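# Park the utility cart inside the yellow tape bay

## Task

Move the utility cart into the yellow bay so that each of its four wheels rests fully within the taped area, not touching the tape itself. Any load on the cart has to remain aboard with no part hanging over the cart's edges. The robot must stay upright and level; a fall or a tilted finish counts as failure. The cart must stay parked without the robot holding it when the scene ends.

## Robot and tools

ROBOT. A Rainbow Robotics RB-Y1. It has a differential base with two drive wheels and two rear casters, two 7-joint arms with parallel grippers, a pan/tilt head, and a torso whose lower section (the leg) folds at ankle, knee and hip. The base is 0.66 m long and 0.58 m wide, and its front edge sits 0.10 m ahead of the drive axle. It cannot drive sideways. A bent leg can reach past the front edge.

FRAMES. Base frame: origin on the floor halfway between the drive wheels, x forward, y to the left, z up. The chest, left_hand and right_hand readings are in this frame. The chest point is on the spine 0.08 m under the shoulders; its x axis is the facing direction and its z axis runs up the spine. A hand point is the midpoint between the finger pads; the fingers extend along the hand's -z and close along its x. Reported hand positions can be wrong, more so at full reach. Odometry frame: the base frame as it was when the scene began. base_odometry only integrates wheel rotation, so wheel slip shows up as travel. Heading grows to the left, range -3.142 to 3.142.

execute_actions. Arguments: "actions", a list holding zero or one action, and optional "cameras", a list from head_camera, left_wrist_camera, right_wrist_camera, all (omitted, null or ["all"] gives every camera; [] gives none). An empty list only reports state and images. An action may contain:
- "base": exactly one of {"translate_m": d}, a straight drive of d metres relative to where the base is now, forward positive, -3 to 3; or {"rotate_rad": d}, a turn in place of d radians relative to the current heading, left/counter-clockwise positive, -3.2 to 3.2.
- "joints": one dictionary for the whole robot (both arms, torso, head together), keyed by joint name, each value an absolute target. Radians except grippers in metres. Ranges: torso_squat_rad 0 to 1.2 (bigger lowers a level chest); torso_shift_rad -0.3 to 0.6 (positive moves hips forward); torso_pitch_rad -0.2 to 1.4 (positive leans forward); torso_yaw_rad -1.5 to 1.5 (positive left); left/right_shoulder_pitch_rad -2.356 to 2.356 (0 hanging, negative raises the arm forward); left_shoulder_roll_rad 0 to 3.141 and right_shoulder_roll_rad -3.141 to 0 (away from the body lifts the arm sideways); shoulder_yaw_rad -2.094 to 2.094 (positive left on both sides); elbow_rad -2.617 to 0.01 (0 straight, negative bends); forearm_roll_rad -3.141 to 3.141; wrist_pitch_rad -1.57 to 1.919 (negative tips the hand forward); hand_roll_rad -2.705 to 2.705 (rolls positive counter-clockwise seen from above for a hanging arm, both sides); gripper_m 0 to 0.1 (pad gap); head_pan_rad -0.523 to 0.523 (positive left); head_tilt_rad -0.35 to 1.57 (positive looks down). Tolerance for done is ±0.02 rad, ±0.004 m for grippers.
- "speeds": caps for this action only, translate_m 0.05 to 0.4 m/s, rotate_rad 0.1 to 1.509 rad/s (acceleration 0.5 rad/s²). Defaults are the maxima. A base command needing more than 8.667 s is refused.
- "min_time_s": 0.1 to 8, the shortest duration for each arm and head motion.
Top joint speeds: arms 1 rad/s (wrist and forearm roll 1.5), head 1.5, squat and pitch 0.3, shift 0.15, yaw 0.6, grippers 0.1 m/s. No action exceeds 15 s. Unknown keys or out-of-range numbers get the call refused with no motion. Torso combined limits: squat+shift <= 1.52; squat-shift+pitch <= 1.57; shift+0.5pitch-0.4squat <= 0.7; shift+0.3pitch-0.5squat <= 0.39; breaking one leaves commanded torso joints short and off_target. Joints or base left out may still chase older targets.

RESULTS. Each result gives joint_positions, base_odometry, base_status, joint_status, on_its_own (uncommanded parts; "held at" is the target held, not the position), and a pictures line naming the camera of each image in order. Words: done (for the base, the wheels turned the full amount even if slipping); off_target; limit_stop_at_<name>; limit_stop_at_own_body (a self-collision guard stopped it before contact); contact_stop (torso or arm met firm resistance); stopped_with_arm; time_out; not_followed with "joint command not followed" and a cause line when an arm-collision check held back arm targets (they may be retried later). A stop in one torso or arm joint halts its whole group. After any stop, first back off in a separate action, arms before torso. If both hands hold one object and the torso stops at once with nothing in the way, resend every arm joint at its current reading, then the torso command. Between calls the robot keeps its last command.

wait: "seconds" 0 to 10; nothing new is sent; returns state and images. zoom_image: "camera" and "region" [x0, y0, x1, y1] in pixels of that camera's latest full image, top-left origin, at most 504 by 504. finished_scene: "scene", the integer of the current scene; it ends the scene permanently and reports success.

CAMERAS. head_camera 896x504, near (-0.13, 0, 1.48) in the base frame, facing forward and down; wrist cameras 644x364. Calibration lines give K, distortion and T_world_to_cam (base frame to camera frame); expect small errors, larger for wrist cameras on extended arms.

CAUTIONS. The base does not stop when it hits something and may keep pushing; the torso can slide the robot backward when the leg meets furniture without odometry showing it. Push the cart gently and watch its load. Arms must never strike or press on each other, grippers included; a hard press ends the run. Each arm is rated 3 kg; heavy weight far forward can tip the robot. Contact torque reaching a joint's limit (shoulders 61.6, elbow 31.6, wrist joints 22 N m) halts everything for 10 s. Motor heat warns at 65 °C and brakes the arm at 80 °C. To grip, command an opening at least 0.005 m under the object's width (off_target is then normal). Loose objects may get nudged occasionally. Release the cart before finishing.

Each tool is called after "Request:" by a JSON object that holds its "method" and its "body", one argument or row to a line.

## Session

Request:
{"method": "execute_actions", "body": {
  "actions": [],
  "cameras": ["head_camera"]
}}

Scene clock: 0.00 s.
base_odometry: x=+0.000 y=+0.000 heading=+0.000 (m, m, rad; odometry frame)
base_status: not commanded
joint_positions: torso_squat_rad=+0.350 torso_shift_rad=-0.001 torso_pitch_rad=-0.001 torso_yaw_rad=+0.000 left_shoulder_pitch_rad=-0.054 left_shoulder_roll_rad=+0.058 left_shoulder_yaw_rad=-0.052 left_elbow_rad=-0.301 left_forearm_roll_rad=+0.006 left_wrist_pitch_rad=+0.010 left_hand_roll_rad=+0.002 left_gripper_m=+0.099 right_shoulder_pitch_rad=+0.040 right_shoulder_roll_rad=-0.025 right_shoulder_yaw_rad=-0.020 right_elbow_rad=-0.144 right_forearm_roll_rad=+0.054 right_wrist_pitch_rad=-0.041 right_hand_roll_rad=-0.036 right_gripper_m=+0.101 head_pan_rad=+0.001 head_tilt_rad=+0.400
joint_status: not commanded
chest: x=-0.2288 y=+0.0007 z=+1.2475 quat_wxyz=(+1.000, +0.000, +0.000, +0.000) (m; base frame)
left_hand: x=-0.0469 y=+0.2534 z=+0.5859 quat_wxyz=(+0.985, +0.023, -0.170, -0.034) (m; base frame)
right_hand: x=-0.1779 y=-0.2405 z=+0.5651 quat_wxyz=(+0.997, -0.014, -0.074, -0.006) (m; base frame)
pictures: head_camera
camera_calibration (this result's frames):
head_camera: T_world_to_cam=[[0.0054133, -0.998888, 0.0468244, -0.070096], [-0.436387, -0.0444909, -0.898658, 1.27349], [0.899743, -0.0155689, -0.436143, 0.761015], [0, 0, 0, 1]] pos_world=[-0.128603, -0.00151115, 1.47963]
Images, in order (width x height): head_camera 896x504.

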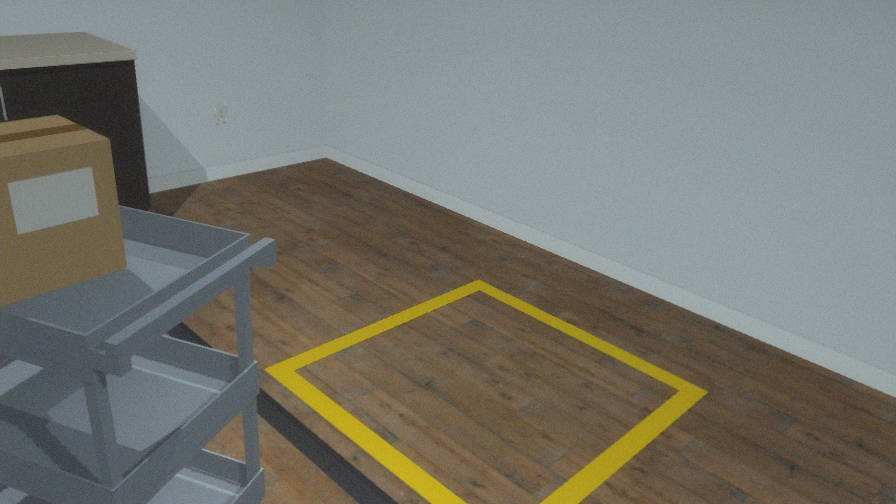

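Request:
{"method": "execute_actions", "body": {
  "actions": [
    {"joints":{"head_pan_rad":0.5,"head_tilt_rad":0.65,"torso_squat_rad":0.1}}
  ],
  "cameras": ["head_camera"]
}}

Request:
{"method": "execute_actions", "body": {
  "actions": [
    {"joints":{"head_pan_rad":-0.2,"head_tilt_rad":0.8}}
  ],
  "cameras": ["head_camera"]
}}

Scene clock: 8.93 s.
base_odometry: x=+0.000 y=+0.000 heading=+0.000 (m, m, rad; odometry frame)
base_status: not commanded
joint_positions: torso_squat_rad=+0.100 torso_shift_rad=-0.001 torso_pitch_rad=+0.000 torso_yaw_rad=+0.000 left_shoulder_pitch_rad=-0.054 left_shoulder_roll_rad=+0.058 left_shoulder_yaw_rad=-0.052 left_elbow_rad=-0.301 left_forearm_roll_rad=+0.006 left_wrist_pitch_rad=+0.010 left_hand_roll_rad=+0.002 left_gripper_m=+0.099 right_shoulder_pitch_rad=+0.040 right_shoulder_roll_rad=-0.025 right_shoulder_yaw_rad=-0.020 right_elbow_rad=-0.144 right_forearm_roll_rad=+0.054 right_wrist_pitch_rad=-0.041 right_hand_roll_rad=-0.036 right_gripper_m=+0.101 head_pan_rad=+0.500 head_tilt_rad=+0.650
joint_status: all done
chest: x=-0.2288 y=+0.0008 z=+1.2864 quat_wxyz=(+1.000, +0.000, +0.000, +0.000) (m; base frame)
left_hand: x=-0.0470 y=+0.2534 z=+0.6248 quat_wxyz=(+0.985, +0.023, -0.170, -0.034) (m; base frame)
right_hand: x=-0.1779 y=-0.2405 z=+0.6041 quat_wxyz=(+0.997, -0.014, -0.074, -0.006) (m; base frame)
pictures: head_camera
camera_calibration (this result's frames):
head_camera: T_world_to_cam=[[0.493011, -0.868896, 0.0442603, 0.0326591], [-0.545453, -0.348322, -0.762334, 1.0836], [0.677806, 0.351697, -0.645669, 1.04315], [0, 0, 0, 1]] pos_world=[-0.132099, 0.0389472, 1.49815]
Images, in order (width x height): head_camera 896x504.

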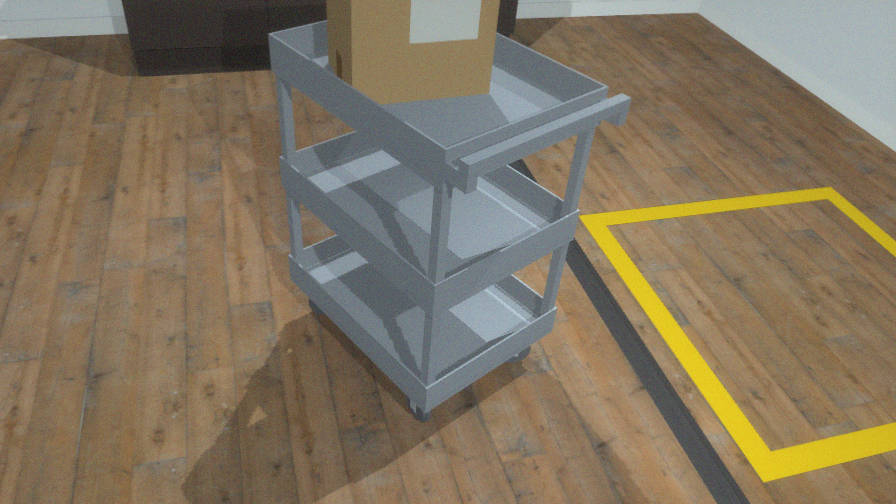

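Scene clock: 10.07 s.
base_odometry: x=+0.000 y=+0.000 heading=+0.000 (m, m, rad; odometry frame)
base_status: not commanded
joint_positions: torso_squat_rad=+0.100 torso_shift_rad=-0.001 torso_pitch_rad=+0.000 torso_yaw_rad=+0.000 left_shoulder_pitch_rad=-0.054 left_shoulder_roll_rad=+0.058 left_shoulder_yaw_rad=-0.052 left_elbow_rad=-0.301 left_forearm_roll_rad=+0.006 left_wrist_pitch_rad=+0.010 left_hand_roll_rad=+0.002 left_gripper_m=+0.099 right_shoulder_pitch_rad=+0.040 right_shoulder_roll_rad=-0.025 right_shoulder_yaw_rad=-0.020 right_elbow_rad=-0.144 right_forearm_roll_rad=+0.054 right_wrist_pitch_rad=-0.041 right_hand_roll_rad=-0.036 right_gripper_m=+0.101 head_pan_rad=-0.200 head_tilt_rad=+0.800
joint_status: all done
chest: x=-0.2288 y=+0.0008 z=+1.2864 quat_wxyz=(+1.000, +0.000, +0.000, +0.000) (m; base frame)
left_hand: x=-0.0470 y=+0.2534 z=+0.6248 quat_wxyz=(+0.985, +0.023, -0.170, -0.034) (m; base frame)
right_hand: x=-0.1779 y=-0.2405 z=+0.6041 quat_wxyz=(+0.997, -0.014, -0.074, -0.006) (m; base frame)
pictures: head_camera
camera_calibration (this result's frames):
head_camera: T_world_to_cam=[[-0.176495, -0.983438, 0.0412124, -0.101189], [-0.745742, 0.106274, -0.657704, 0.886217], [0.642431, -0.146815, -0.752149, 1.19457], [0, 0, 0, 1]] pos_world=[-0.124401, -0.0183134, 1.48554]
Images, in order (width x height): head_camera 896x504.

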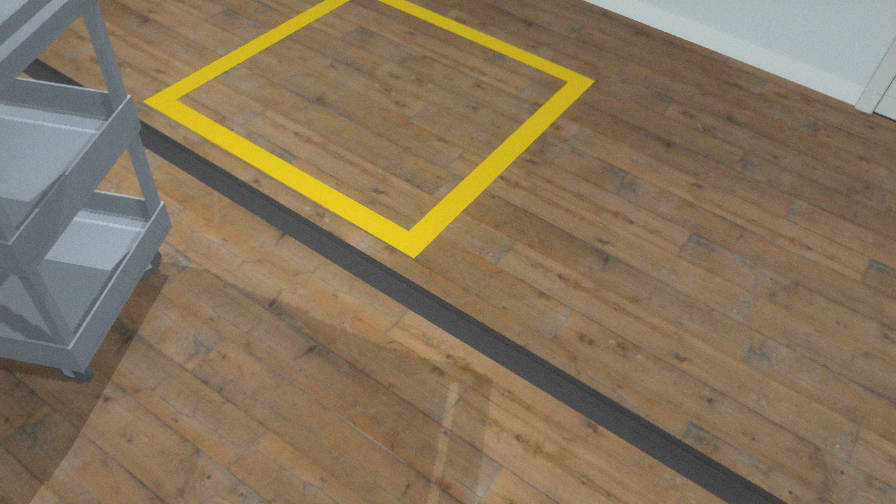

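Request:
{"method": "execute_actions", "body": {
  "actions": [
    {"base":{"rotate_rad":1.114},"joints":{"head_pan_rad":0,"head_tilt_rad":0.6}}
  ],
  "cameras": ["head_camera"]
}}

Request:
{"method": "execute_actions", "body": {
  "actions": [
    {"base":{"translate_m":1.45}}
  ],
  "cameras": []
}}

Request:
{"method": "execute_actions", "body": {
  "actions": [
    {"base":{"rotate_rad":-2.01},"joints":{"head_tilt_rad":0.75}}
  ],
  "cameras": ["head_camera"]
}}

Scene clock: 57.17 s.
base_odometry: x=+0.000 y=+0.000 heading=+1.114 (m, m, rad; odometry frame)
base_status: done
joint_positions: torso_squat_rad=+0.100 torso_shift_rad=-0.001 torso_pitch_rad=+0.000 torso_yaw_rad=+0.000 left_shoulder_pitch_rad=-0.054 left_shoulder_roll_rad=+0.058 left_shoulder_yaw_rad=-0.052 left_elbow_rad=-0.301 left_forearm_roll_rad=+0.006 left_wrist_pitch_rad=+0.010 left_hand_roll_rad=+0.002 left_gripper_m=+0.099 right_shoulder_pitch_rad=+0.040 right_shoulder_roll_rad=-0.025 right_shoulder_yaw_rad=-0.020 right_elbow_rad=-0.144 right_forearm_roll_rad=+0.054 right_wrist_pitch_rad=-0.041 right_hand_roll_rad=-0.036 right_gripper_m=+0.101 head_pan_rad=+0.000 head_tilt_rad=+0.600
joint_status: all done
chest: x=-0.2288 y=+0.0008 z=+1.2864 quat_wxyz=(+1.000, +0.000, +0.000, +0.000) (m; base frame)
left_hand: x=-0.0470 y=+0.2534 z=+0.6248 quat_wxyz=(+0.985, +0.023, -0.170, -0.034) (m; base frame)
right_hand: x=-0.1779 y=-0.2405 z=+0.6040 quat_wxyz=(+0.997, -0.014, -0.074, -0.006) (m; base frame)
pictures: head_camera
camera_calibration (this result's frames):
head_camera: T_world_to_cam=[[0.013878, -0.998894, 0.0449197, -0.0673279], [-0.606404, -0.0441276, -0.793931, 1.11763], [0.795036, -0.0162213, -0.606346, 1.00935], [0, 0, 0, 1]] pos_world=[-0.123793, -0.00156207, 1.50236]
Images, in order (width x height): head_camera 896x504.

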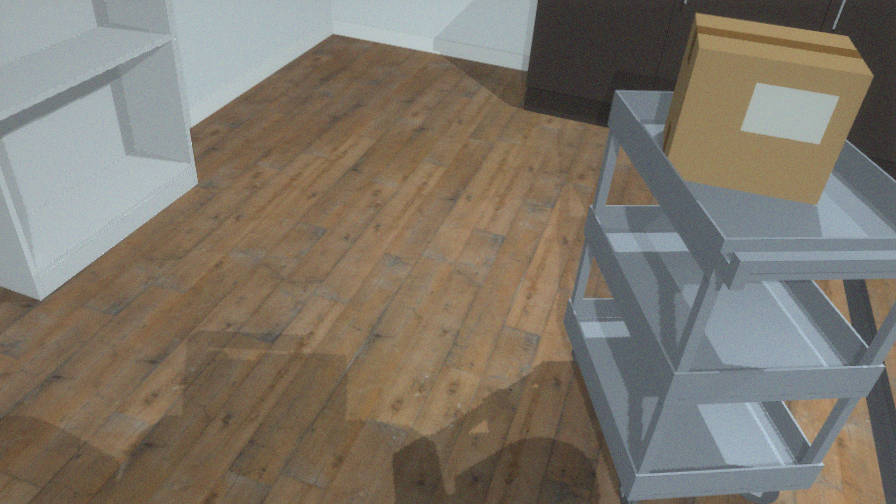

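Scene clock: 62.33 s.
base_odometry: x=+0.639 y=+1.301 heading=+1.114 (m, m, rad; odometry frame)
base_status: done
joint_positions: torso_squat_rad=+0.100 torso_shift_rad=-0.001 torso_pitch_rad=+0.000 torso_yaw_rad=+0.000 left_shoulder_pitch_rad=-0.054 left_shoulder_roll_rad=+0.058 left_shoulder_yaw_rad=-0.052 left_elbow_rad=-0.301 left_forearm_roll_rad=+0.006 left_wrist_pitch_rad=+0.010 left_hand_roll_rad=+0.002 left_gripper_m=+0.099 right_shoulder_pitch_rad=+0.040 right_shoulder_roll_rad=-0.025 right_shoulder_yaw_rad=-0.020 right_elbow_rad=-0.144 right_forearm_roll_rad=+0.054 right_wrist_pitch_rad=-0.041 right_hand_roll_rad=-0.036 right_gripper_m=+0.101 head_pan_rad=+0.000 head_tilt_rad=+0.600
joint_status: not commanded
chest: x=-0.2288 y=+0.0008 z=+1.2864 quat_wxyz=(+1.000, +0.000, +0.000, +0.000) (m; base frame)
left_hand: x=-0.0469 y=+0.2534 z=+0.6249 quat_wxyz=(+0.985, +0.023, -0.170, -0.034) (m; base frame)
right_hand: x=-0.1779 y=-0.2405 z=+0.6041 quat_wxyz=(+0.997, -0.014, -0.074, -0.006) (m; base frame)
pictures: none
No camera images: the call's "cameras" was empty. Leave "cameras" out to get every camera's image.

Scene clock: 66.80 s.
base_odometry: x=+0.639 y=+1.301 heading=-0.895 (m, m, rad; odometry frame)
base_status: done
joint_positions: torso_squat_rad=+0.100 torso_shift_rad=-0.001 torso_pitch_rad=-0.001 torso_yaw_rad=+0.000 left_shoulder_pitch_rad=-0.054 left_shoulder_roll_rad=+0.058 left_shoulder_yaw_rad=-0.052 left_elbow_rad=-0.301 left_forearm_roll_rad=+0.006 left_wrist_pitch_rad=+0.010 left_hand_roll_rad=+0.002 left_gripper_m=+0.099 right_shoulder_pitch_rad=+0.040 right_shoulder_roll_rad=-0.025 right_shoulder_yaw_rad=-0.020 right_elbow_rad=-0.144 right_forearm_roll_rad=+0.054 right_wrist_pitch_rad=-0.041 right_hand_roll_rad=-0.036 right_gripper_m=+0.101 head_pan_rad=+0.000 head_tilt_rad=+0.750
joint_status: all done
chest: x=-0.2289 y=+0.0008 z=+1.2864 quat_wxyz=(+1.000, +0.000, +0.000, +0.000) (m; base frame)
left_hand: x=-0.0469 y=+0.2534 z=+0.6249 quat_wxyz=(+0.985, +0.023, -0.170, -0.034) (m; base frame)
right_hand: x=-0.1779 y=-0.2405 z=+0.6041 quat_wxyz=(+0.997, -0.014, -0.074, -0.006) (m; base frame)
pictures: head_camera
camera_calibration (this result's frames):
head_camera: T_world_to_cam=[[0.0203196, -0.998896, 0.0423528, -0.0621663], [-0.71815, -0.0440549, -0.694493, 0.946641], [0.695592, -0.0163039, -0.718252, 1.15518], [0, 0, 0, 1]] pos_world=[-0.122439, -0.00155965, 1.48978]
Images, in order (width x height): head_camera 896x504.

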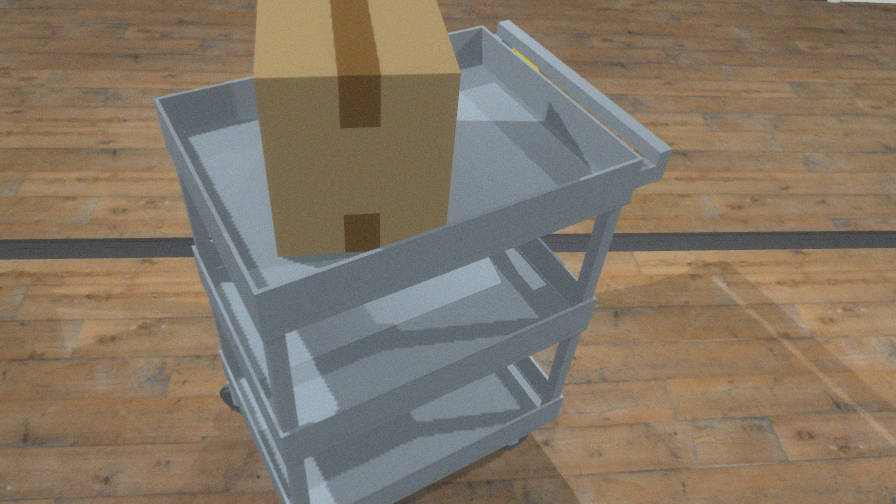

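Request:
{"method": "execute_actions", "body": {
  "actions": [
    {"base":{"translate_m":0.6},"speeds":{"translate_m":0.12}}
  ],
  "cameras": ["head_camera"]
}}

Scene clock: 83.67 s.
base_odometry: x=+1.014 y=+0.833 heading=-0.895 (m, m, rad; odometry frame)
base_status: done
joint_positions: torso_squat_rad=+0.100 torso_shift_rad=-0.001 torso_pitch_rad=+0.000 torso_yaw_rad=+0.000 left_shoulder_pitch_rad=-0.054 left_shoulder_roll_rad=+0.058 left_shoulder_yaw_rad=-0.052 left_elbow_rad=-0.301 left_forearm_roll_rad=+0.006 left_wrist_pitch_rad=+0.010 left_hand_roll_rad=+0.002 left_gripper_m=+0.099 right_shoulder_pitch_rad=+0.040 right_shoulder_roll_rad=-0.025 right_shoulder_yaw_rad=-0.020 right_elbow_rad=-0.144 right_forearm_roll_rad=+0.054 right_wrist_pitch_rad=-0.041 right_hand_roll_rad=-0.036 right_gripper_m=+0.101 head_pan_rad=+0.000 head_tilt_rad=+0.750
joint_status: not commanded
chest: x=-0.2288 y=+0.0008 z=+1.2864 quat_wxyz=(+1.000, +0.000, +0.000, +0.000) (m; base frame)
left_hand: x=-0.0469 y=+0.2534 z=+0.6249 quat_wxyz=(+0.985, +0.023, -0.170, -0.034) (m; base frame)
right_hand: x=-0.1779 y=-0.2405 z=+0.6041 quat_wxyz=(+0.997, -0.014, -0.074, -0.006) (m; base frame)
pictures: head_camera
camera_calibration (this result's frames):
head_camera: T_world_to_cam=[[0.0203302, -0.998897, 0.0423223, -0.0621364], [-0.718196, -0.0440402, -0.694446, 0.946608], [0.695544, -0.0162775, -0.718299, 1.15519], [0, 0, 0, 1]] pos_world=[-0.122373, -0.0015755, 1.48977]
Images, in order (width x height): head_camera 896x504.

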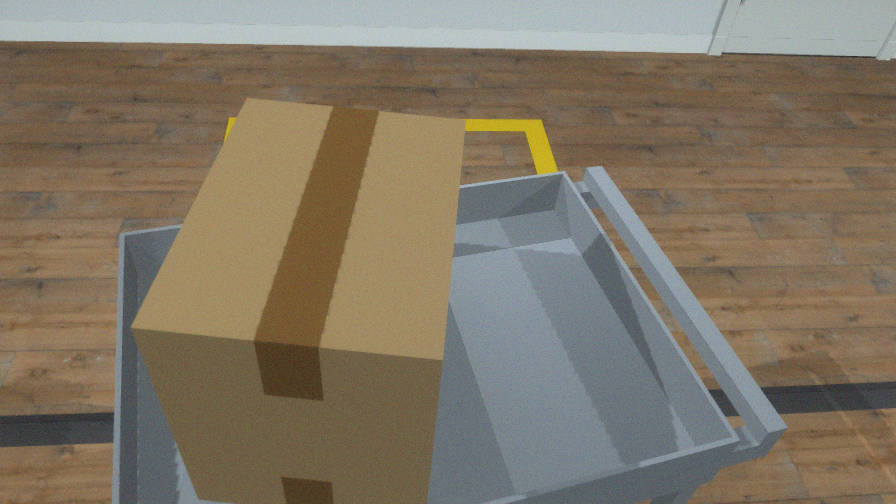

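Request:
{"method": "execute_actions", "body": {
  "actions": [
    {"base":{"rotate_rad":0.11},"speeds":{"rotate_rad":0.2}}
  ],
  "cameras": []
}}

Request:
{"method": "execute_actions", "body": {
  "actions": [
    {"base":{"translate_m":0.75},"speeds":{"translate_m":0.15}}
  ]
}}

Scene clock: 98.70 s.
base_odometry: x=+1.014 y=+0.833 heading=-0.786 (m, m, rad; odometry frame)
base_status: done
joint_positions: torso_squat_rad=+0.100 torso_shift_rad=-0.001 torso_pitch_rad=+0.000 torso_yaw_rad=+0.000 left_shoulder_pitch_rad=-0.054 left_shoulder_roll_rad=+0.058 left_shoulder_yaw_rad=-0.052 left_elbow_rad=-0.301 left_forearm_roll_rad=+0.006 left_wrist_pitch_rad=+0.010 left_hand_roll_rad=+0.002 left_gripper_m=+0.099 right_shoulder_pitch_rad=+0.040 right_shoulder_roll_rad=-0.025 right_shoulder_yaw_rad=-0.020 right_elbow_rad=-0.144 right_forearm_roll_rad=+0.054 right_wrist_pitch_rad=-0.041 right_hand_roll_rad=-0.036 right_gripper_m=+0.101 head_pan_rad=+0.000 head_tilt_rad=+0.750
joint_status: not commanded
chest: x=-0.2288 y=+0.0008 z=+1.2864 quat_wxyz=(+1.000, +0.000, +0.000, +0.000) (m; base frame)
left_hand: x=-0.0469 y=+0.2534 z=+0.6249 quat_wxyz=(+0.985, +0.023, -0.170, -0.034) (m; base frame)
right_hand: x=-0.1779 y=-0.2405 z=+0.6041 quat_wxyz=(+0.997, -0.014, -0.074, -0.006) (m; base frame)
pictures: none
No camera images: the call's "cameras" was empty. Leave "cameras" out to get every camera's image.

Scene clock: 106.23 s.
base_odometry: x=+1.544 y=+0.303 heading=-0.788 (m, m, rad; odometry frame)
base_status: done
joint_positions: torso_squat_rad=+0.100 torso_shift_rad=-0.001 torso_pitch_rad=+0.000 torso_yaw_rad=+0.000 left_shoulder_pitch_rad=-0.054 left_shoulder_roll_rad=+0.058 left_shoulder_yaw_rad=-0.052 left_elbow_rad=-0.301 left_forearm_roll_rad=+0.006 left_wrist_pitch_rad=+0.010 left_hand_roll_rad=+0.002 left_gripper_m=+0.099 right_shoulder_pitch_rad=+0.040 right_shoulder_roll_rad=-0.025 right_shoulder_yaw_rad=-0.020 right_elbow_rad=-0.144 right_forearm_roll_rad=+0.054 right_wrist_pitch_rad=-0.041 right_hand_roll_rad=-0.036 right_gripper_m=+0.101 head_pan_rad=+0.000 head_tilt_rad=+0.750
joint_status: not commanded
chest: x=-0.2288 y=+0.0008 z=+1.2864 quat_wxyz=(+1.000, +0.000, +0.000, +0.000) (m; base frame)
left_hand: x=-0.0469 y=+0.2534 z=+0.6249 quat_wxyz=(+0.985, +0.023, -0.170, -0.034) (m; base frame)
right_hand: x=-0.1779 y=-0.2404 z=+0.6041 quat_wxyz=(+0.997, -0.014, -0.074, -0.006) (m; base frame)
pictures: head_camera, left_wrist_camera, right_wrist_camera
camera_calibration (this result's frames):
head_camera: T_world_to_cam=[[0.02033, -0.998897, 0.0423355, -0.0621466], [-0.718194, -0.0440493, -0.694447, 0.94661], [0.695546, -0.016287, -0.718297, 1.15519], [0, 0, 0, 1]] pos_world=[-0.122373, -0.00156601, 1.48977]
left_wrist_camera: T_world_to_cam=[[0.921177, -0.104019, 0.374984, -0.166294], [-0.311139, -0.775622, 0.549183, -0.126897], [0.23372, -0.622567, -0.74685, 0.718047], [0, 0, 0, 1]] pos_world=[-0.0541186, 0.331311, 0.668321]
right_wrist_camera: T_world_to_cam=[[-0.986638, 0.0249408, -0.161009, -0.0735212], [-0.0805825, 0.784188, 0.615269, -0.164978], [0.141607, 0.620022, -0.7717, 0.730371], [0, 0, 0, 1]] pos_world=[-0.189258, -0.321639, 0.653295]
Images, in order (width x height): head_camera 896x504, left_wrist_camera 644x364, right_wrist_camera 644x364.

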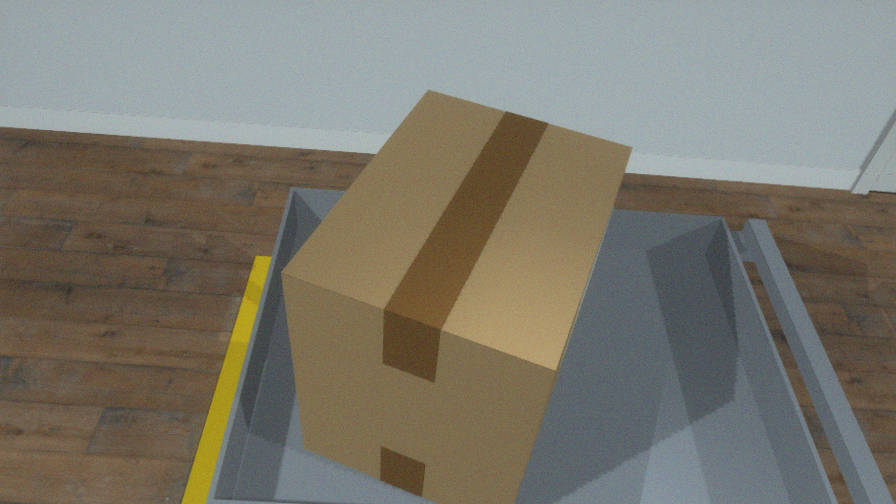

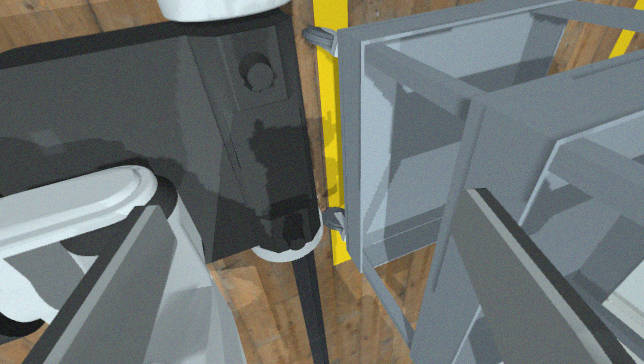

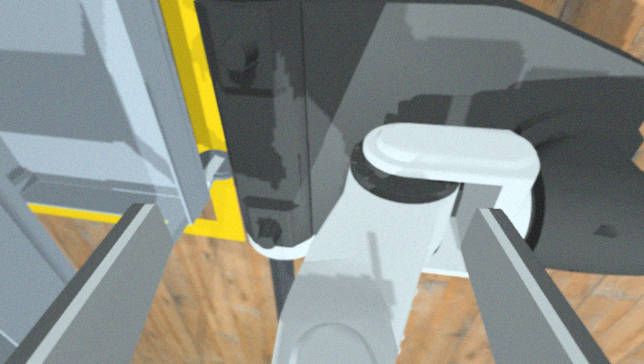

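Request:
{"method": "execute_actions", "body": {
  "actions": [
    {"base":{"translate_m":0.42},"speeds":{"translate_m":0.15}}
  ],
  "cameras": []
}}

Request:
{"method": "execute_actions", "body": {
  "actions": [
    {"base":{"translate_m":-0.2},"joints":{"head_tilt_rad":0.95}}
  ]
}}

Scene clock: 134.43 s.
base_odometry: x=+1.840 y=+0.005 heading=-0.789 (m, m, rad; odometry frame)
base_status: done
joint_positions: torso_squat_rad=+0.100 torso_shift_rad=-0.001 torso_pitch_rad=+0.000 torso_yaw_rad=+0.000 left_shoulder_pitch_rad=-0.054 left_shoulder_roll_rad=+0.058 left_shoulder_yaw_rad=-0.052 left_elbow_rad=-0.301 left_forearm_roll_rad=+0.006 left_wrist_pitch_rad=+0.010 left_hand_roll_rad=+0.002 left_gripper_m=+0.099 right_shoulder_pitch_rad=+0.040 right_shoulder_roll_rad=-0.025 right_shoulder_yaw_rad=-0.020 right_elbow_rad=-0.144 right_forearm_roll_rad=+0.054 right_wrist_pitch_rad=-0.041 right_hand_roll_rad=-0.036 right_gripper_m=+0.101 head_pan_rad=+0.000 head_tilt_rad=+0.750
joint_status: not commanded
chest: x=-0.2288 y=+0.0008 z=+1.2864 quat_wxyz=(+1.000, +0.000, +0.000, +0.000) (m; base frame)
left_hand: x=-0.0469 y=+0.2534 z=+0.6249 quat_wxyz=(+0.985, +0.023, -0.170, -0.034) (m; base frame)
right_hand: x=-0.1779 y=-0.2404 z=+0.6041 quat_wxyz=(+0.997, -0.014, -0.074, -0.006) (m; base frame)
pictures: none
No camera images: the call's "cameras" was empty. Leave "cameras" out to get every camera's image.

Scene clock: 136.40 s.
base_odometry: x=+1.699 y=+0.147 heading=-0.787 (m, m, rad; odometry frame)
base_status: done
joint_positions: torso_squat_rad=+0.100 torso_shift_rad=-0.001 torso_pitch_rad=-0.001 torso_yaw_rad=+0.000 left_shoulder_pitch_rad=-0.054 left_shoulder_roll_rad=+0.058 left_shoulder_yaw_rad=-0.052 left_elbow_rad=-0.301 left_forearm_roll_rad=+0.006 left_wrist_pitch_rad=+0.010 left_hand_roll_rad=+0.002 left_gripper_m=+0.099 right_shoulder_pitch_rad=+0.040 right_shoulder_roll_rad=-0.025 right_shoulder_yaw_rad=-0.020 right_elbow_rad=-0.144 right_forearm_roll_rad=+0.054 right_wrist_pitch_rad=-0.041 right_hand_roll_rad=-0.036 right_gripper_m=+0.101 head_pan_rad=+0.000 head_tilt_rad=+0.950
joint_status: all done
chest: x=-0.2289 y=+0.0008 z=+1.2864 quat_wxyz=(+1.000, +0.000, +0.000, +0.000) (m; base frame)
left_hand: x=-0.0470 y=+0.2535 z=+0.6249 quat_wxyz=(+0.985, +0.023, -0.170, -0.034) (m; base frame)
right_hand: x=-0.1780 y=-0.2404 z=+0.6041 quat_wxyz=(+0.997, -0.014, -0.074, -0.006) (m; base frame)
pictures: head_camera, left_wrist_camera, right_wrist_camera
camera_calibration (this result's frames):
head_camera: T_world_to_cam=[[0.0281703, -0.998901, 0.0374661, -0.0532825], [-0.841769, -0.0439198, -0.538048, 0.688465], [0.539102, -0.0163808, -0.842081, 1.30688], [0, 0, 0, 1]] pos_world=[-0.12351, -0.00157907, 1.47292]
left_wrist_camera: T_world_to_cam=[[0.921184, -0.103996, 0.374973, -0.166214], [-0.311109, -0.775641, 0.549175, -0.126896], [0.233732, -0.622548, -0.746862, 0.718079], [0, 0, 0, 1]] pos_world=[-0.0542037, 0.331327, 0.66832]
right_wrist_camera: T_world_to_cam=[[-0.986643, 0.0250028, -0.16097, -0.0736346], [-0.0805074, 0.784198, 0.615266, -0.16496], [0.141616, 0.620007, -0.77171, 0.730393], [0, 0, 0, 1]] pos_world=[-0.189367, -0.321647, 0.653293]
Images, in order (width x height): head_camera 896x504, left_wrist_camera 644x364, right_wrist_camera 644x364.

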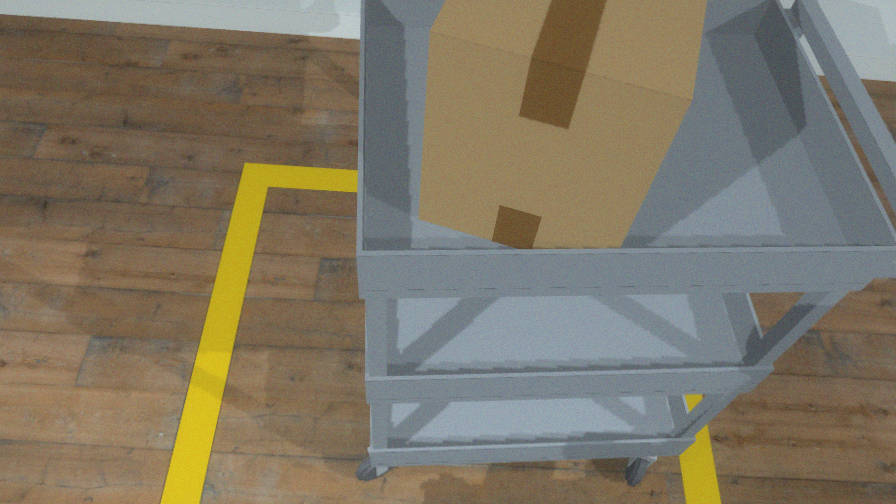

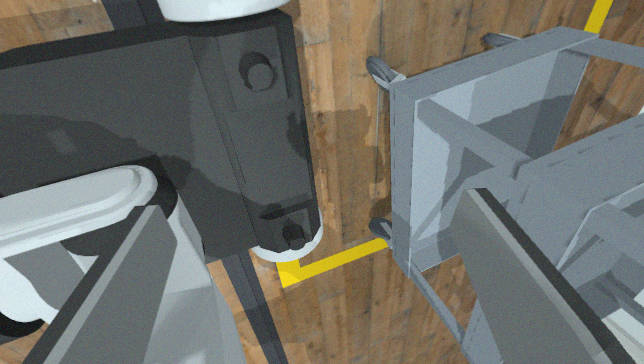

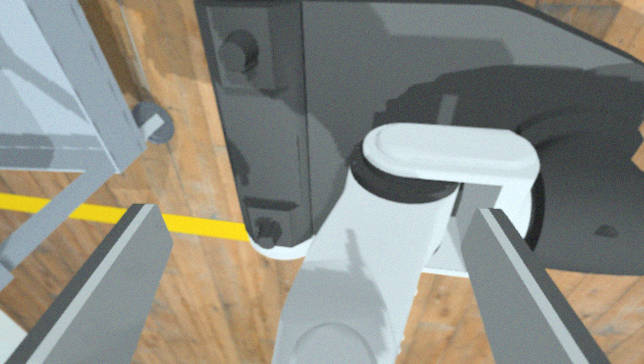

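Request:
{"method": "execute_actions", "body": {
  "actions": [
    {"joints":{"right_shoulder_pitch_rad":-0.543,"right_elbow_rad":-1.137,"right_wrist_pitch_rad":1.68,"right_shoulder_roll_rad":-0.1,"right_shoulder_yaw_rad":0,"right_forearm_roll_rad":0,"right_hand_roll_rad":0,"right_gripper_m":0.1},"min_time_s":1.5}
  ],
  "cameras": ["head_camera","right_wrist_camera"]
}}

Scene clock: 203.73 s.
base_odometry: x=+1.699 y=+0.147 heading=-0.787 (m, m, rad; odometry frame)
base_status: not commanded
joint_positions: torso_squat_rad=+0.100 torso_shift_rad=-0.001 torso_pitch_rad=-0.001 torso_yaw_rad=+0.000 left_shoulder_pitch_rad=-0.054 left_shoulder_roll_rad=+0.058 left_shoulder_yaw_rad=-0.052 left_elbow_rad=-0.301 left_forearm_roll_rad=+0.006 left_wrist_pitch_rad=+0.010 left_hand_roll_rad=+0.002 left_gripper_m=+0.099 right_shoulder_pitch_rad=-0.543 right_shoulder_roll_rad=-0.100 right_shoulder_yaw_rad=+0.000 right_elbow_rad=-1.137 right_forearm_roll_rad=+0.000 right_wrist_pitch_rad=+1.680 right_hand_roll_rad=+0.000 right_gripper_m=+0.100 head_pan_rad=+0.000 head_tilt_rad=+0.950
joint_status: all done
chest: x=-0.2289 y=+0.0008 z=+1.2864 quat_wxyz=(+1.000, +0.000, +0.000, +0.000) (m; base frame)
left_hand: x=-0.0470 y=+0.2534 z=+0.6249 quat_wxyz=(+0.985, +0.023, -0.170, -0.034) (m; base frame)
right_hand: x=+0.1886 y=-0.2280 z=+0.9043 quat_wxyz=(+0.996, -0.068, +0.011, +0.063) (m; base frame)
pictures: head_camera, right_wrist_camera
camera_calibration (this result's frames):
head_camera: T_world_to_cam=[[0.0281881, -0.9989, 0.0374844, -0.0532961], [-0.841767, -0.0439446, -0.538049, 0.688459], [0.539104, -0.0163865, -0.84208, 1.30688], [0, 0, 0, 1]] pos_world=[-0.12352, -0.00156816, 1.47292]
right_wrist_camera: T_world_to_cam=[[-0.993654, -0.111494, 0.0148285, 0.147282], [-0.0863887, 0.840955, 0.534165, -0.242534], [-0.0720263, 0.529494, -0.84525, 0.988581], [0, 0, 0, 1]] pos_world=[0.196599, -0.303067, 0.962968]
Images, in order (width x height): head_camera 896x504, right_wrist_camera 644x364.

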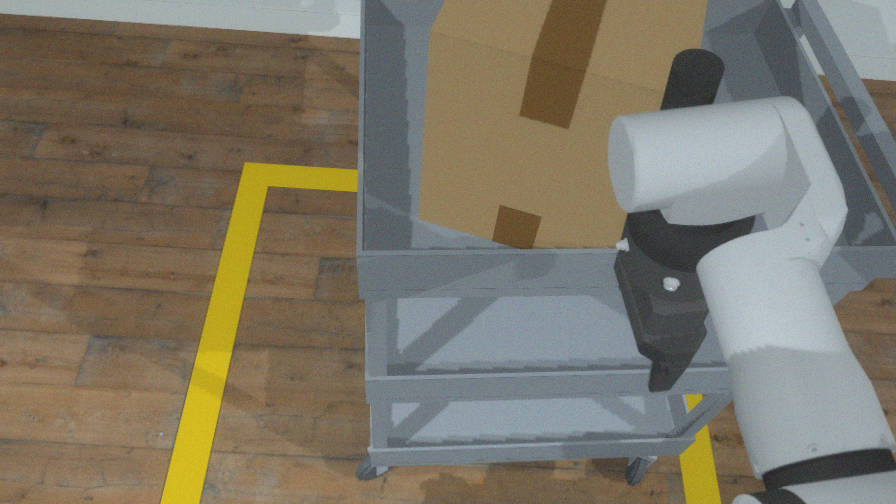

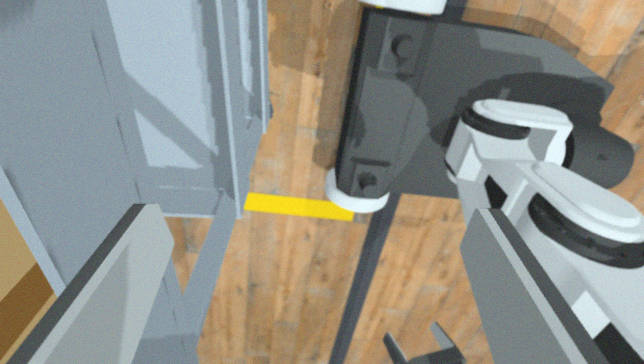

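Request:
{"method": "execute_actions", "body": {
  "actions": [
    {"joints":{"torso_yaw_rad":-0.28,"right_elbow_rad":-1.27,"right_wrist_pitch_rad":1.81,"right_hand_roll_rad":0.15}}
  ],
  "cameras": []
}}

Scene clock: 224.87 s.
base_odometry: x=+1.699 y=+0.147 heading=-0.787 (m, m, rad; odometry frame)
base_status: not commanded
joint_positions: torso_squat_rad=+0.100 torso_shift_rad=-0.001 torso_pitch_rad=-0.001 torso_yaw_rad=-0.280 left_shoulder_pitch_rad=-0.054 left_shoulder_roll_rad=+0.058 left_shoulder_yaw_rad=-0.052 left_elbow_rad=-0.301 left_forearm_roll_rad=+0.006 left_wrist_pitch_rad=+0.010 left_hand_roll_rad=+0.002 left_gripper_m=+0.099 right_shoulder_pitch_rad=-0.543 right_shoulder_roll_rad=-0.100 right_shoulder_yaw_rad=+0.000 right_elbow_rad=-1.270 right_forearm_roll_rad=+0.000 right_wrist_pitch_rad=+1.810 right_hand_roll_rad=+0.150 right_gripper_m=+0.100 head_pan_rad=+0.000 head_tilt_rad=+0.950
joint_status: all done
chest: x=-0.2289 y=+0.0008 z=+1.2864 quat_wxyz=(+0.990, +0.000, +0.000, -0.140) (m; base frame)
left_hand: x=+0.0159 y=+0.1934 z=+0.6250 quat_wxyz=(+0.970, -0.001, -0.171, -0.171) (m; base frame)
right_hand: x=+0.1097 y=-0.3300 z=+0.9382 quat_wxyz=(+0.998, -0.064, +0.024, -0.002) (m; base frame)
pictures: none
No camera images: the call's "cameras" was empty. Leave "cameras" out to get every camera's image.

Request:
{"method": "execute_actions", "body": {
  "actions": [
    {"base":{"translate_m":0.12},"joints":{"torso_shift_rad":0.1},"speeds":{"translate_m":0.1}}
  ],
  "cameras": ["head_camera","right_wrist_camera"]
}}

Scene clock: 232.90 s.
base_odometry: x=+1.783 y=+0.062 heading=-0.788 (m, m, rad; odometry frame)
base_status: done
joint_positions: torso_squat_rad=+0.100 torso_shift_rad=+0.100 torso_pitch_rad=+0.000 torso_yaw_rad=-0.280 left_shoulder_pitch_rad=-0.054 left_shoulder_roll_rad=+0.058 left_shoulder_yaw_rad=-0.052 left_elbow_rad=-0.301 left_forearm_roll_rad=+0.006 left_wrist_pitch_rad=+0.010 left_hand_roll_rad=+0.002 left_gripper_m=+0.099 right_shoulder_pitch_rad=-0.543 right_shoulder_roll_rad=-0.100 right_shoulder_yaw_rad=+0.000 right_elbow_rad=-1.270 right_forearm_roll_rad=+0.000 right_wrist_pitch_rad=+1.810 right_hand_roll_rad=+0.150 right_gripper_m=+0.100 head_pan_rad=+0.000 head_tilt_rad=+0.950
joint_status: all done
chest: x=-0.1585 y=+0.0008 z=+1.2829 quat_wxyz=(+0.990, +0.000, +0.000, -0.140) (m; base frame)
left_hand: x=+0.0862 y=+0.1934 z=+0.6214 quat_wxyz=(+0.970, -0.001, -0.171, -0.171) (m; base frame)
right_hand: x=+0.1800 y=-0.3300 z=+0.9345 quat_wxyz=(+0.998, -0.064, +0.024, -0.002) (m; base frame)
pictures: head_camera, right_wrist_camera
camera_calibration (this result's frames):
head_camera: T_world_to_cam=[[-0.248946, -0.967796, 0.0373836, -0.0989654], [-0.821218, 0.190464, -0.537889, 0.748763], [0.513446, -0.164605, -0.842186, 1.26215], [0, 0, 0, 1]] pos_world=[-0.0577845, -0.0306348, 1.46941]
right_wrist_camera: T_world_to_cam=[[-0.999301, 0.0192109, 0.0320594, 0.154921], [0.0334611, 0.841995, 0.538447, -0.19893], [-0.0166498, 0.539143, -0.842049, 1.05778], [0, 0, 0, 1]] pos_world=[0.179081, -0.405771, 0.992846]
Images, in order (width x height): head_camera 896x504, right_wrist_camera 644x364.

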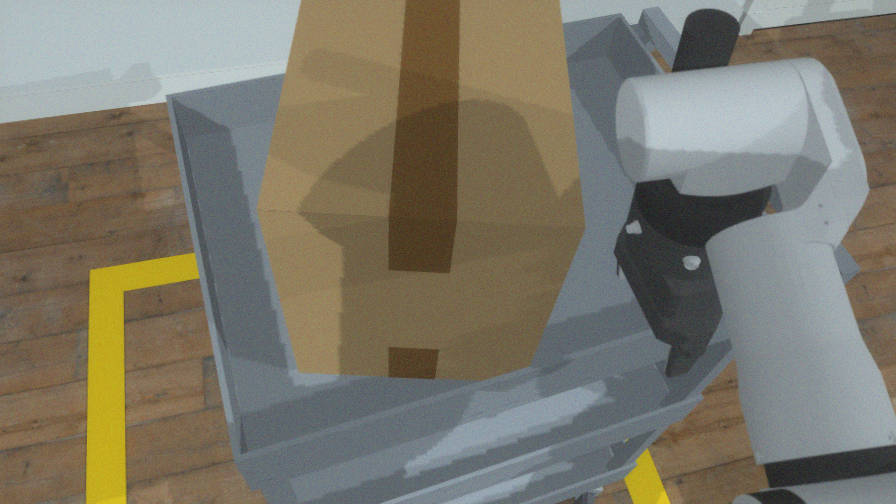

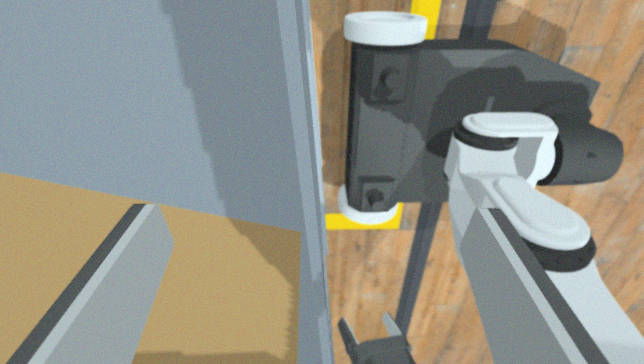

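Request:
{"method": "execute_actions", "body": {
  "actions": [
    {"joints":{"torso_squat_rad":0.55}}
  ],
  "cameras": ["head_camera","right_wrist_camera"]
}}

Request:
{"method": "execute_actions", "body": {
  "actions": [
    {"joints":{"right_gripper_m":0.0}}
  ],
  "cameras": []
}}

Scene clock: 242.97 s.
base_odometry: x=+1.783 y=+0.062 heading=-0.788 (m, m, rad; odometry frame)
base_status: not commanded
joint_positions: torso_squat_rad=+0.550 torso_shift_rad=+0.100 torso_pitch_rad=-0.001 torso_yaw_rad=-0.280 left_shoulder_pitch_rad=-0.054 left_shoulder_roll_rad=+0.058 left_shoulder_yaw_rad=-0.052 left_elbow_rad=-0.301 left_forearm_roll_rad=+0.006 left_wrist_pitch_rad=+0.010 left_hand_roll_rad=+0.002 left_gripper_m=+0.099 right_shoulder_pitch_rad=-0.543 right_shoulder_roll_rad=-0.100 right_shoulder_yaw_rad=+0.000 right_elbow_rad=-1.270 right_forearm_roll_rad=+0.000 right_wrist_pitch_rad=+1.810 right_hand_roll_rad=+0.150 right_gripper_m=+0.100 head_pan_rad=+0.000 head_tilt_rad=+0.950
joint_status: all done
chest: x=-0.1687 y=+0.0007 z=+1.1837 quat_wxyz=(+0.990, +0.000, +0.000, -0.140) (m; base frame)
left_hand: x=+0.0763 y=+0.1933 z=+0.5223 quat_wxyz=(+0.970, -0.001, -0.172, -0.171) (m; base frame)
right_hand: x=+0.1699 y=-0.3300 z=+0.8355 quat_wxyz=(+0.998, -0.064, +0.024, -0.002) (m; base frame)
pictures: head_camera, right_wrist_camera
camera_calibration (this result's frames):
head_camera: T_world_to_cam=[[-0.248963, -0.967796, 0.0372665, -0.0977355], [-0.820972, 0.190466, -0.538263, 0.687507], [0.513831, -0.164602, -0.841952, 1.1836], [0, 0, 0, 1]] pos_world=[-0.0680785, -0.0307116, 1.37024]
right_wrist_camera: T_world_to_cam=[[-0.999316, 0.0192105, 0.0315907, 0.148457], [0.0332083, 0.841995, 0.538462, -0.145158], [-0.0162551, 0.539143, -0.842057, 0.974172], [0, 0, 0, 1]] pos_world=[0.169011, -0.405848, 0.893781]
Images, in order (width x height): head_camera 896x504, right_wrist_camera 644x364.

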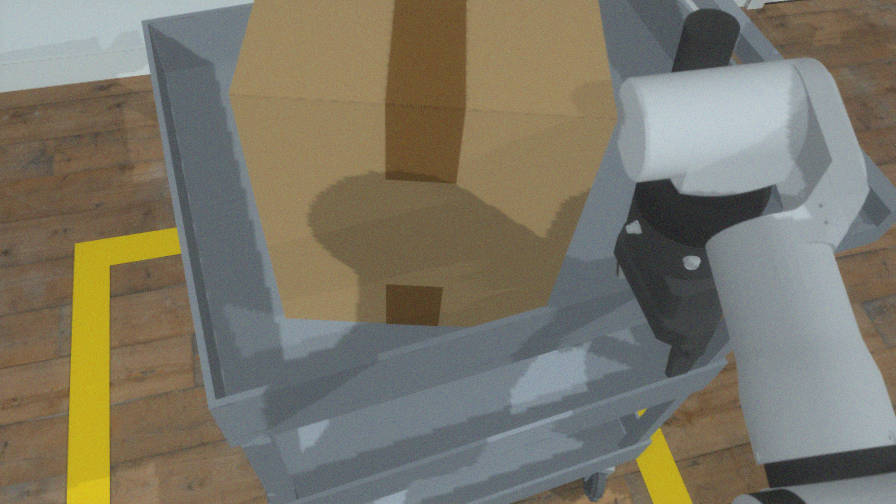

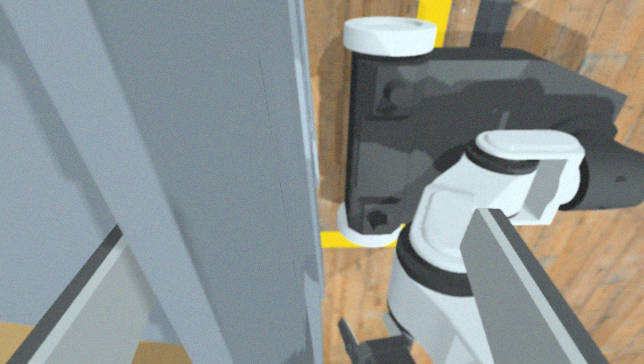

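Scene clock: 244.67 s.
base_odometry: x=+1.783 y=+0.062 heading=-0.788 (m, m, rad; odometry frame)
base_status: not commanded
joint_positions: torso_squat_rad=+0.550 torso_shift_rad=+0.100 torso_pitch_rad=-0.001 torso_yaw_rad=-0.280 left_shoulder_pitch_rad=-0.054 left_shoulder_roll_rad=+0.058 left_shoulder_yaw_rad=-0.052 left_elbow_rad=-0.301 left_forearm_roll_rad=+0.006 left_wrist_pitch_rad=+0.010 left_hand_roll_rad=+0.002 left_gripper_m=+0.099 right_shoulder_pitch_rad=-0.543 right_shoulder_roll_rad=-0.100 right_shoulder_yaw_rad=+0.000 right_elbow_rad=-1.270 right_forearm_roll_rad=+0.000 right_wrist_pitch_rad=+1.810 right_hand_roll_rad=+0.150 right_gripper_m=+0.010 head_pan_rad=+0.000 head_tilt_rad=+0.950
joint_status: right_gripper_m off_target (ended at +0.010, target +0.000)
chest: x=-0.1686 y=+0.0007 z=+1.1837 quat_wxyz=(+0.990, +0.000, +0.000, -0.140) (m; base frame)
left_hand: x=+0.0762 y=+0.1933 z=+0.5222 quat_wxyz=(+0.970, -0.001, -0.171, -0.171) (m; base frame)
right_hand: x=+0.1702 y=-0.3298 z=+0.8355 quat_wxyz=(+0.998, -0.064, +0.023, -0.001) (m; base frame)
pictures: none
No camera images: the call's "cameras" was empty. Leave "cameras" out to get every camera's image.

Request:
{"method": "execute_actions", "body": {
  "actions": [
    {"base":{"translate_m":-0.1},"speeds":{"translate_m":0.1},"joints":{"torso_yaw_rad":0.12,"right_hand_roll_rad":-0.25},"min_time_s":1.2}
  ],
  "cameras": []
}}

Request:
{"method": "execute_actions", "body": {
  "actions": [
    {"joints":{"right_gripper_m":0.1}}
  ],
  "cameras": []
}}

Request:
{"method": "execute_actions", "body": {
  "actions": [
    {"joints":{"torso_squat_rad":0.1,"head_pan_rad":-0.12}}
  ],
  "cameras": ["head_camera","left_wrist_camera"]
}}

Scene clock: 266.03 s.
base_odometry: x=+1.713 y=+0.133 heading=-0.787 (m, m, rad; odometry frame)
base_status: done
joint_positions: torso_squat_rad=+0.550 torso_shift_rad=+0.100 torso_pitch_rad=-0.001 torso_yaw_rad=+0.120 left_shoulder_pitch_rad=-0.054 left_shoulder_roll_rad=+0.058 left_shoulder_yaw_rad=-0.052 left_elbow_rad=-0.301 left_forearm_roll_rad=+0.006 left_wrist_pitch_rad=+0.010 left_hand_roll_rad=+0.002 left_gripper_m=+0.099 right_shoulder_pitch_rad=-0.543 right_shoulder_roll_rad=-0.100 right_shoulder_yaw_rad=+0.000 right_elbow_rad=-1.270 right_forearm_roll_rad=+0.000 right_wrist_pitch_rad=+1.810 right_hand_roll_rad=-0.250 right_gripper_m=+0.012 head_pan_rad=+0.000 head_tilt_rad=+0.950
joint_status: all done
chest: x=-0.1687 y=+0.0007 z=+1.1837 quat_wxyz=(+0.998, +0.000, +0.000, +0.060) (m; base frame)
left_hand: x=-0.0185 y=+0.2733 z=+0.5221 quat_wxyz=(+0.985, +0.033, -0.168, +0.025) (m; base frame)
right_hand: x=+0.2718 y=-0.1725 z=+0.8353 quat_wxyz=(+0.998, -0.069, -0.003, -0.002) (m; base frame)
pictures: none
No camera images: the call's "cameras" was empty. Leave "cameras" out to get every camera's image.

Scene clock: 267.50 s.
base_odometry: x=+1.713 y=+0.133 heading=-0.787 (m, m, rad; odometry frame)
base_status: not commanded
joint_positions: torso_squat_rad=+0.550 torso_shift_rad=+0.100 torso_pitch_rad=-0.001 torso_yaw_rad=+0.120 left_shoulder_pitch_rad=-0.054 left_shoulder_roll_rad=+0.058 left_shoulder_yaw_rad=-0.052 left_elbow_rad=-0.301 left_forearm_roll_rad=+0.006 left_wrist_pitch_rad=+0.010 left_hand_roll_rad=+0.002 left_gripper_m=+0.099 right_shoulder_pitch_rad=-0.543 right_shoulder_roll_rad=-0.100 right_shoulder_yaw_rad=+0.000 right_elbow_rad=-1.270 right_forearm_roll_rad=+0.000 right_wrist_pitch_rad=+1.810 right_hand_roll_rad=-0.250 right_gripper_m=+0.100 head_pan_rad=+0.000 head_tilt_rad=+0.950
joint_status: all done
chest: x=-0.1687 y=+0.0007 z=+1.1837 quat_wxyz=(+0.998, +0.000, +0.000, +0.060) (m; base frame)
left_hand: x=-0.0185 y=+0.2733 z=+0.5221 quat_wxyz=(+0.985, +0.033, -0.168, +0.025) (m; base frame)
right_hand: x=+0.2718 y=-0.1725 z=+0.8353 quat_wxyz=(+0.998, -0.069, -0.003, -0.002) (m; base frame)
pictures: none
No camera images: the call's "cameras" was empty. Leave "cameras" out to get every camera's image.

Scene clock: 269.77 s.
base_odometry: x=+1.713 y=+0.133 heading=-0.787 (m, m, rad; odometry frame)
base_status: not commanded
joint_positions: torso_squat_rad=+0.100 torso_shift_rad=+0.100 torso_pitch_rad=+0.000 torso_yaw_rad=+0.120 left_shoulder_pitch_rad=-0.054 left_shoulder_roll_rad=+0.058 left_shoulder_yaw_rad=-0.052 left_elbow_rad=-0.301 left_forearm_roll_rad=+0.006 left_wrist_pitch_rad=+0.010 left_hand_roll_rad=+0.002 left_gripper_m=+0.099 right_shoulder_pitch_rad=-0.543 right_shoulder_roll_rad=-0.100 right_shoulder_yaw_rad=+0.000 right_elbow_rad=-1.270 right_forearm_roll_rad=+0.000 right_wrist_pitch_rad=+1.810 right_hand_roll_rad=-0.250 right_gripper_m=+0.100 head_pan_rad=-0.120 head_tilt_rad=+0.950
joint_status: all done
chest: x=-0.1585 y=+0.0007 z=+1.2829 quat_wxyz=(+0.998, +0.000, +0.000, +0.060) (m; base frame)
left_hand: x=-0.0085 y=+0.2733 z=+0.6213 quat_wxyz=(+0.985, +0.033, -0.168, +0.025) (m; base frame)
right_hand: x=+0.2818 y=-0.1724 z=+0.9344 quat_wxyz=(+0.998, -0.069, -0.003, -0.002) (m; base frame)
pictures: head_camera, left_wrist_camera
camera_calibration (this result's frames):
head_camera: T_world_to_cam=[[0.0282008, -0.998901, 0.0374334, -0.0524767], [-0.841954, -0.0439221, -0.537758, 0.745429], [0.538812, -0.016352, -0.842268, 1.26631], [0, 0, 0, 1]] pos_world=[-0.0532052, 0.0010285, 1.4694]
left_wrist_camera: T_world_to_cam=[[0.92722, 0.0070916, 0.37445, -0.228239], [-0.215683, -0.807266, 0.549365, -0.0881933], [0.306177, -0.590145, -0.746984, 0.710622], [0, 0, 0, 1]] pos_world=[-0.0249698, 0.349793, 0.664737]
Images, in order (width x height): head_camera 896x504, left_wrist_camera 644x364.

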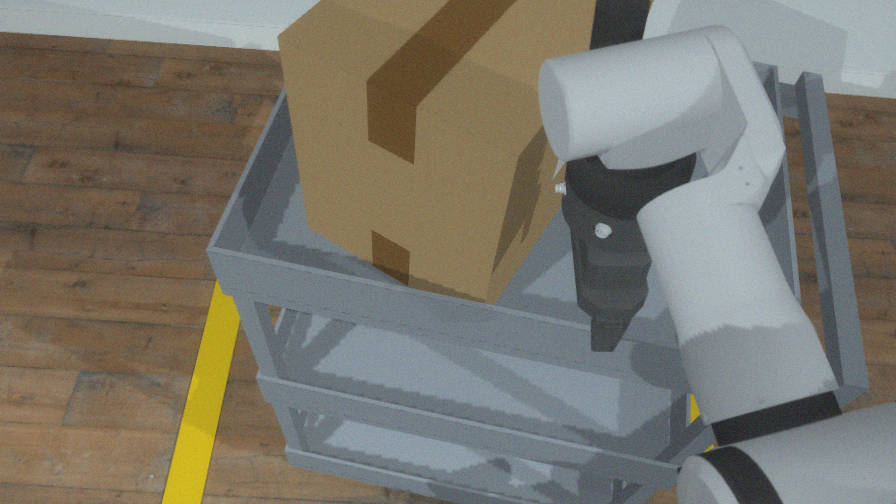

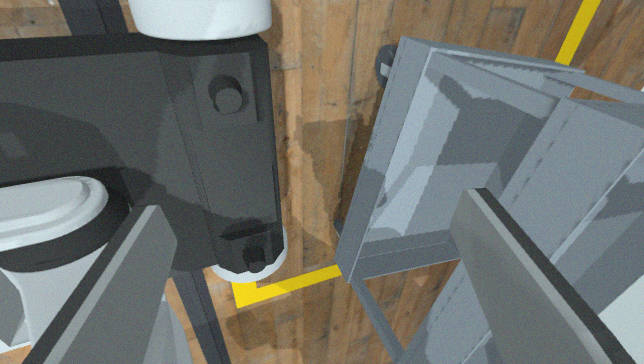

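Request:
{"method": "execute_actions", "body": {
  "actions": [
    {"base":{"translate_m":-0.75},"joints":{"torso_yaw_rad":0,"torso_shift_rad":0,"head_pan_rad":0,"head_tilt_rad":0.75}}
  ],
  "cameras": []
}}

Request:
{"method": "execute_actions", "body": {
  "actions": [
    {"joints":{"right_shoulder_pitch_rad":0,"right_elbow_rad":-0.15,"right_wrist_pitch_rad":0,"right_hand_roll_rad":0,"right_shoulder_roll_rad":-0.03}}
  ],
  "cameras": ["head_camera"]
}}

Scene clock: 282.67 s.
base_odometry: x=+1.184 y=+0.664 heading=-0.788 (m, m, rad; odometry frame)
base_status: done
joint_positions: torso_squat_rad=+0.099 torso_shift_rad=+0.003 torso_pitch_rad=+0.005 torso_yaw_rad=+0.000 left_shoulder_pitch_rad=-0.054 left_shoulder_roll_rad=+0.058 left_shoulder_yaw_rad=-0.052 left_elbow_rad=-0.301 left_forearm_roll_rad=+0.006 left_wrist_pitch_rad=+0.010 left_hand_roll_rad=+0.002 left_gripper_m=+0.099 right_shoulder_pitch_rad=-0.543 right_shoulder_roll_rad=-0.100 right_shoulder_yaw_rad=+0.000 right_elbow_rad=-1.270 right_forearm_roll_rad=+0.000 right_wrist_pitch_rad=+1.810 right_hand_roll_rad=-0.250 right_gripper_m=+0.100 head_pan_rad=+0.000 head_tilt_rad=+0.750
joint_status: torso_shift_rad contact_stop (moved -0.097 of -0.100); torso_yaw_rad contact_stop (moved -0.120 of -0.120); the others done
chest: x=-0.2241 y=+0.0008 z=+1.2865 quat_wxyz=(+1.000, +0.000, +0.002, +0.000) (m; base frame)
left_hand: x=-0.0460 y=+0.2534 z=+0.6239 quat_wxyz=(+0.985, +0.023, -0.167, -0.034) (m; base frame)
right_hand: x=+0.1905 y=-0.2236 z=+0.9358 quat_wxyz=(+0.996, -0.069, +0.004, -0.061) (m; base frame)
pictures: none
No camera images: the call's "cameras" was empty. Leave "cameras" out to get every camera's image.

not run: a stop came earlier in this reply.


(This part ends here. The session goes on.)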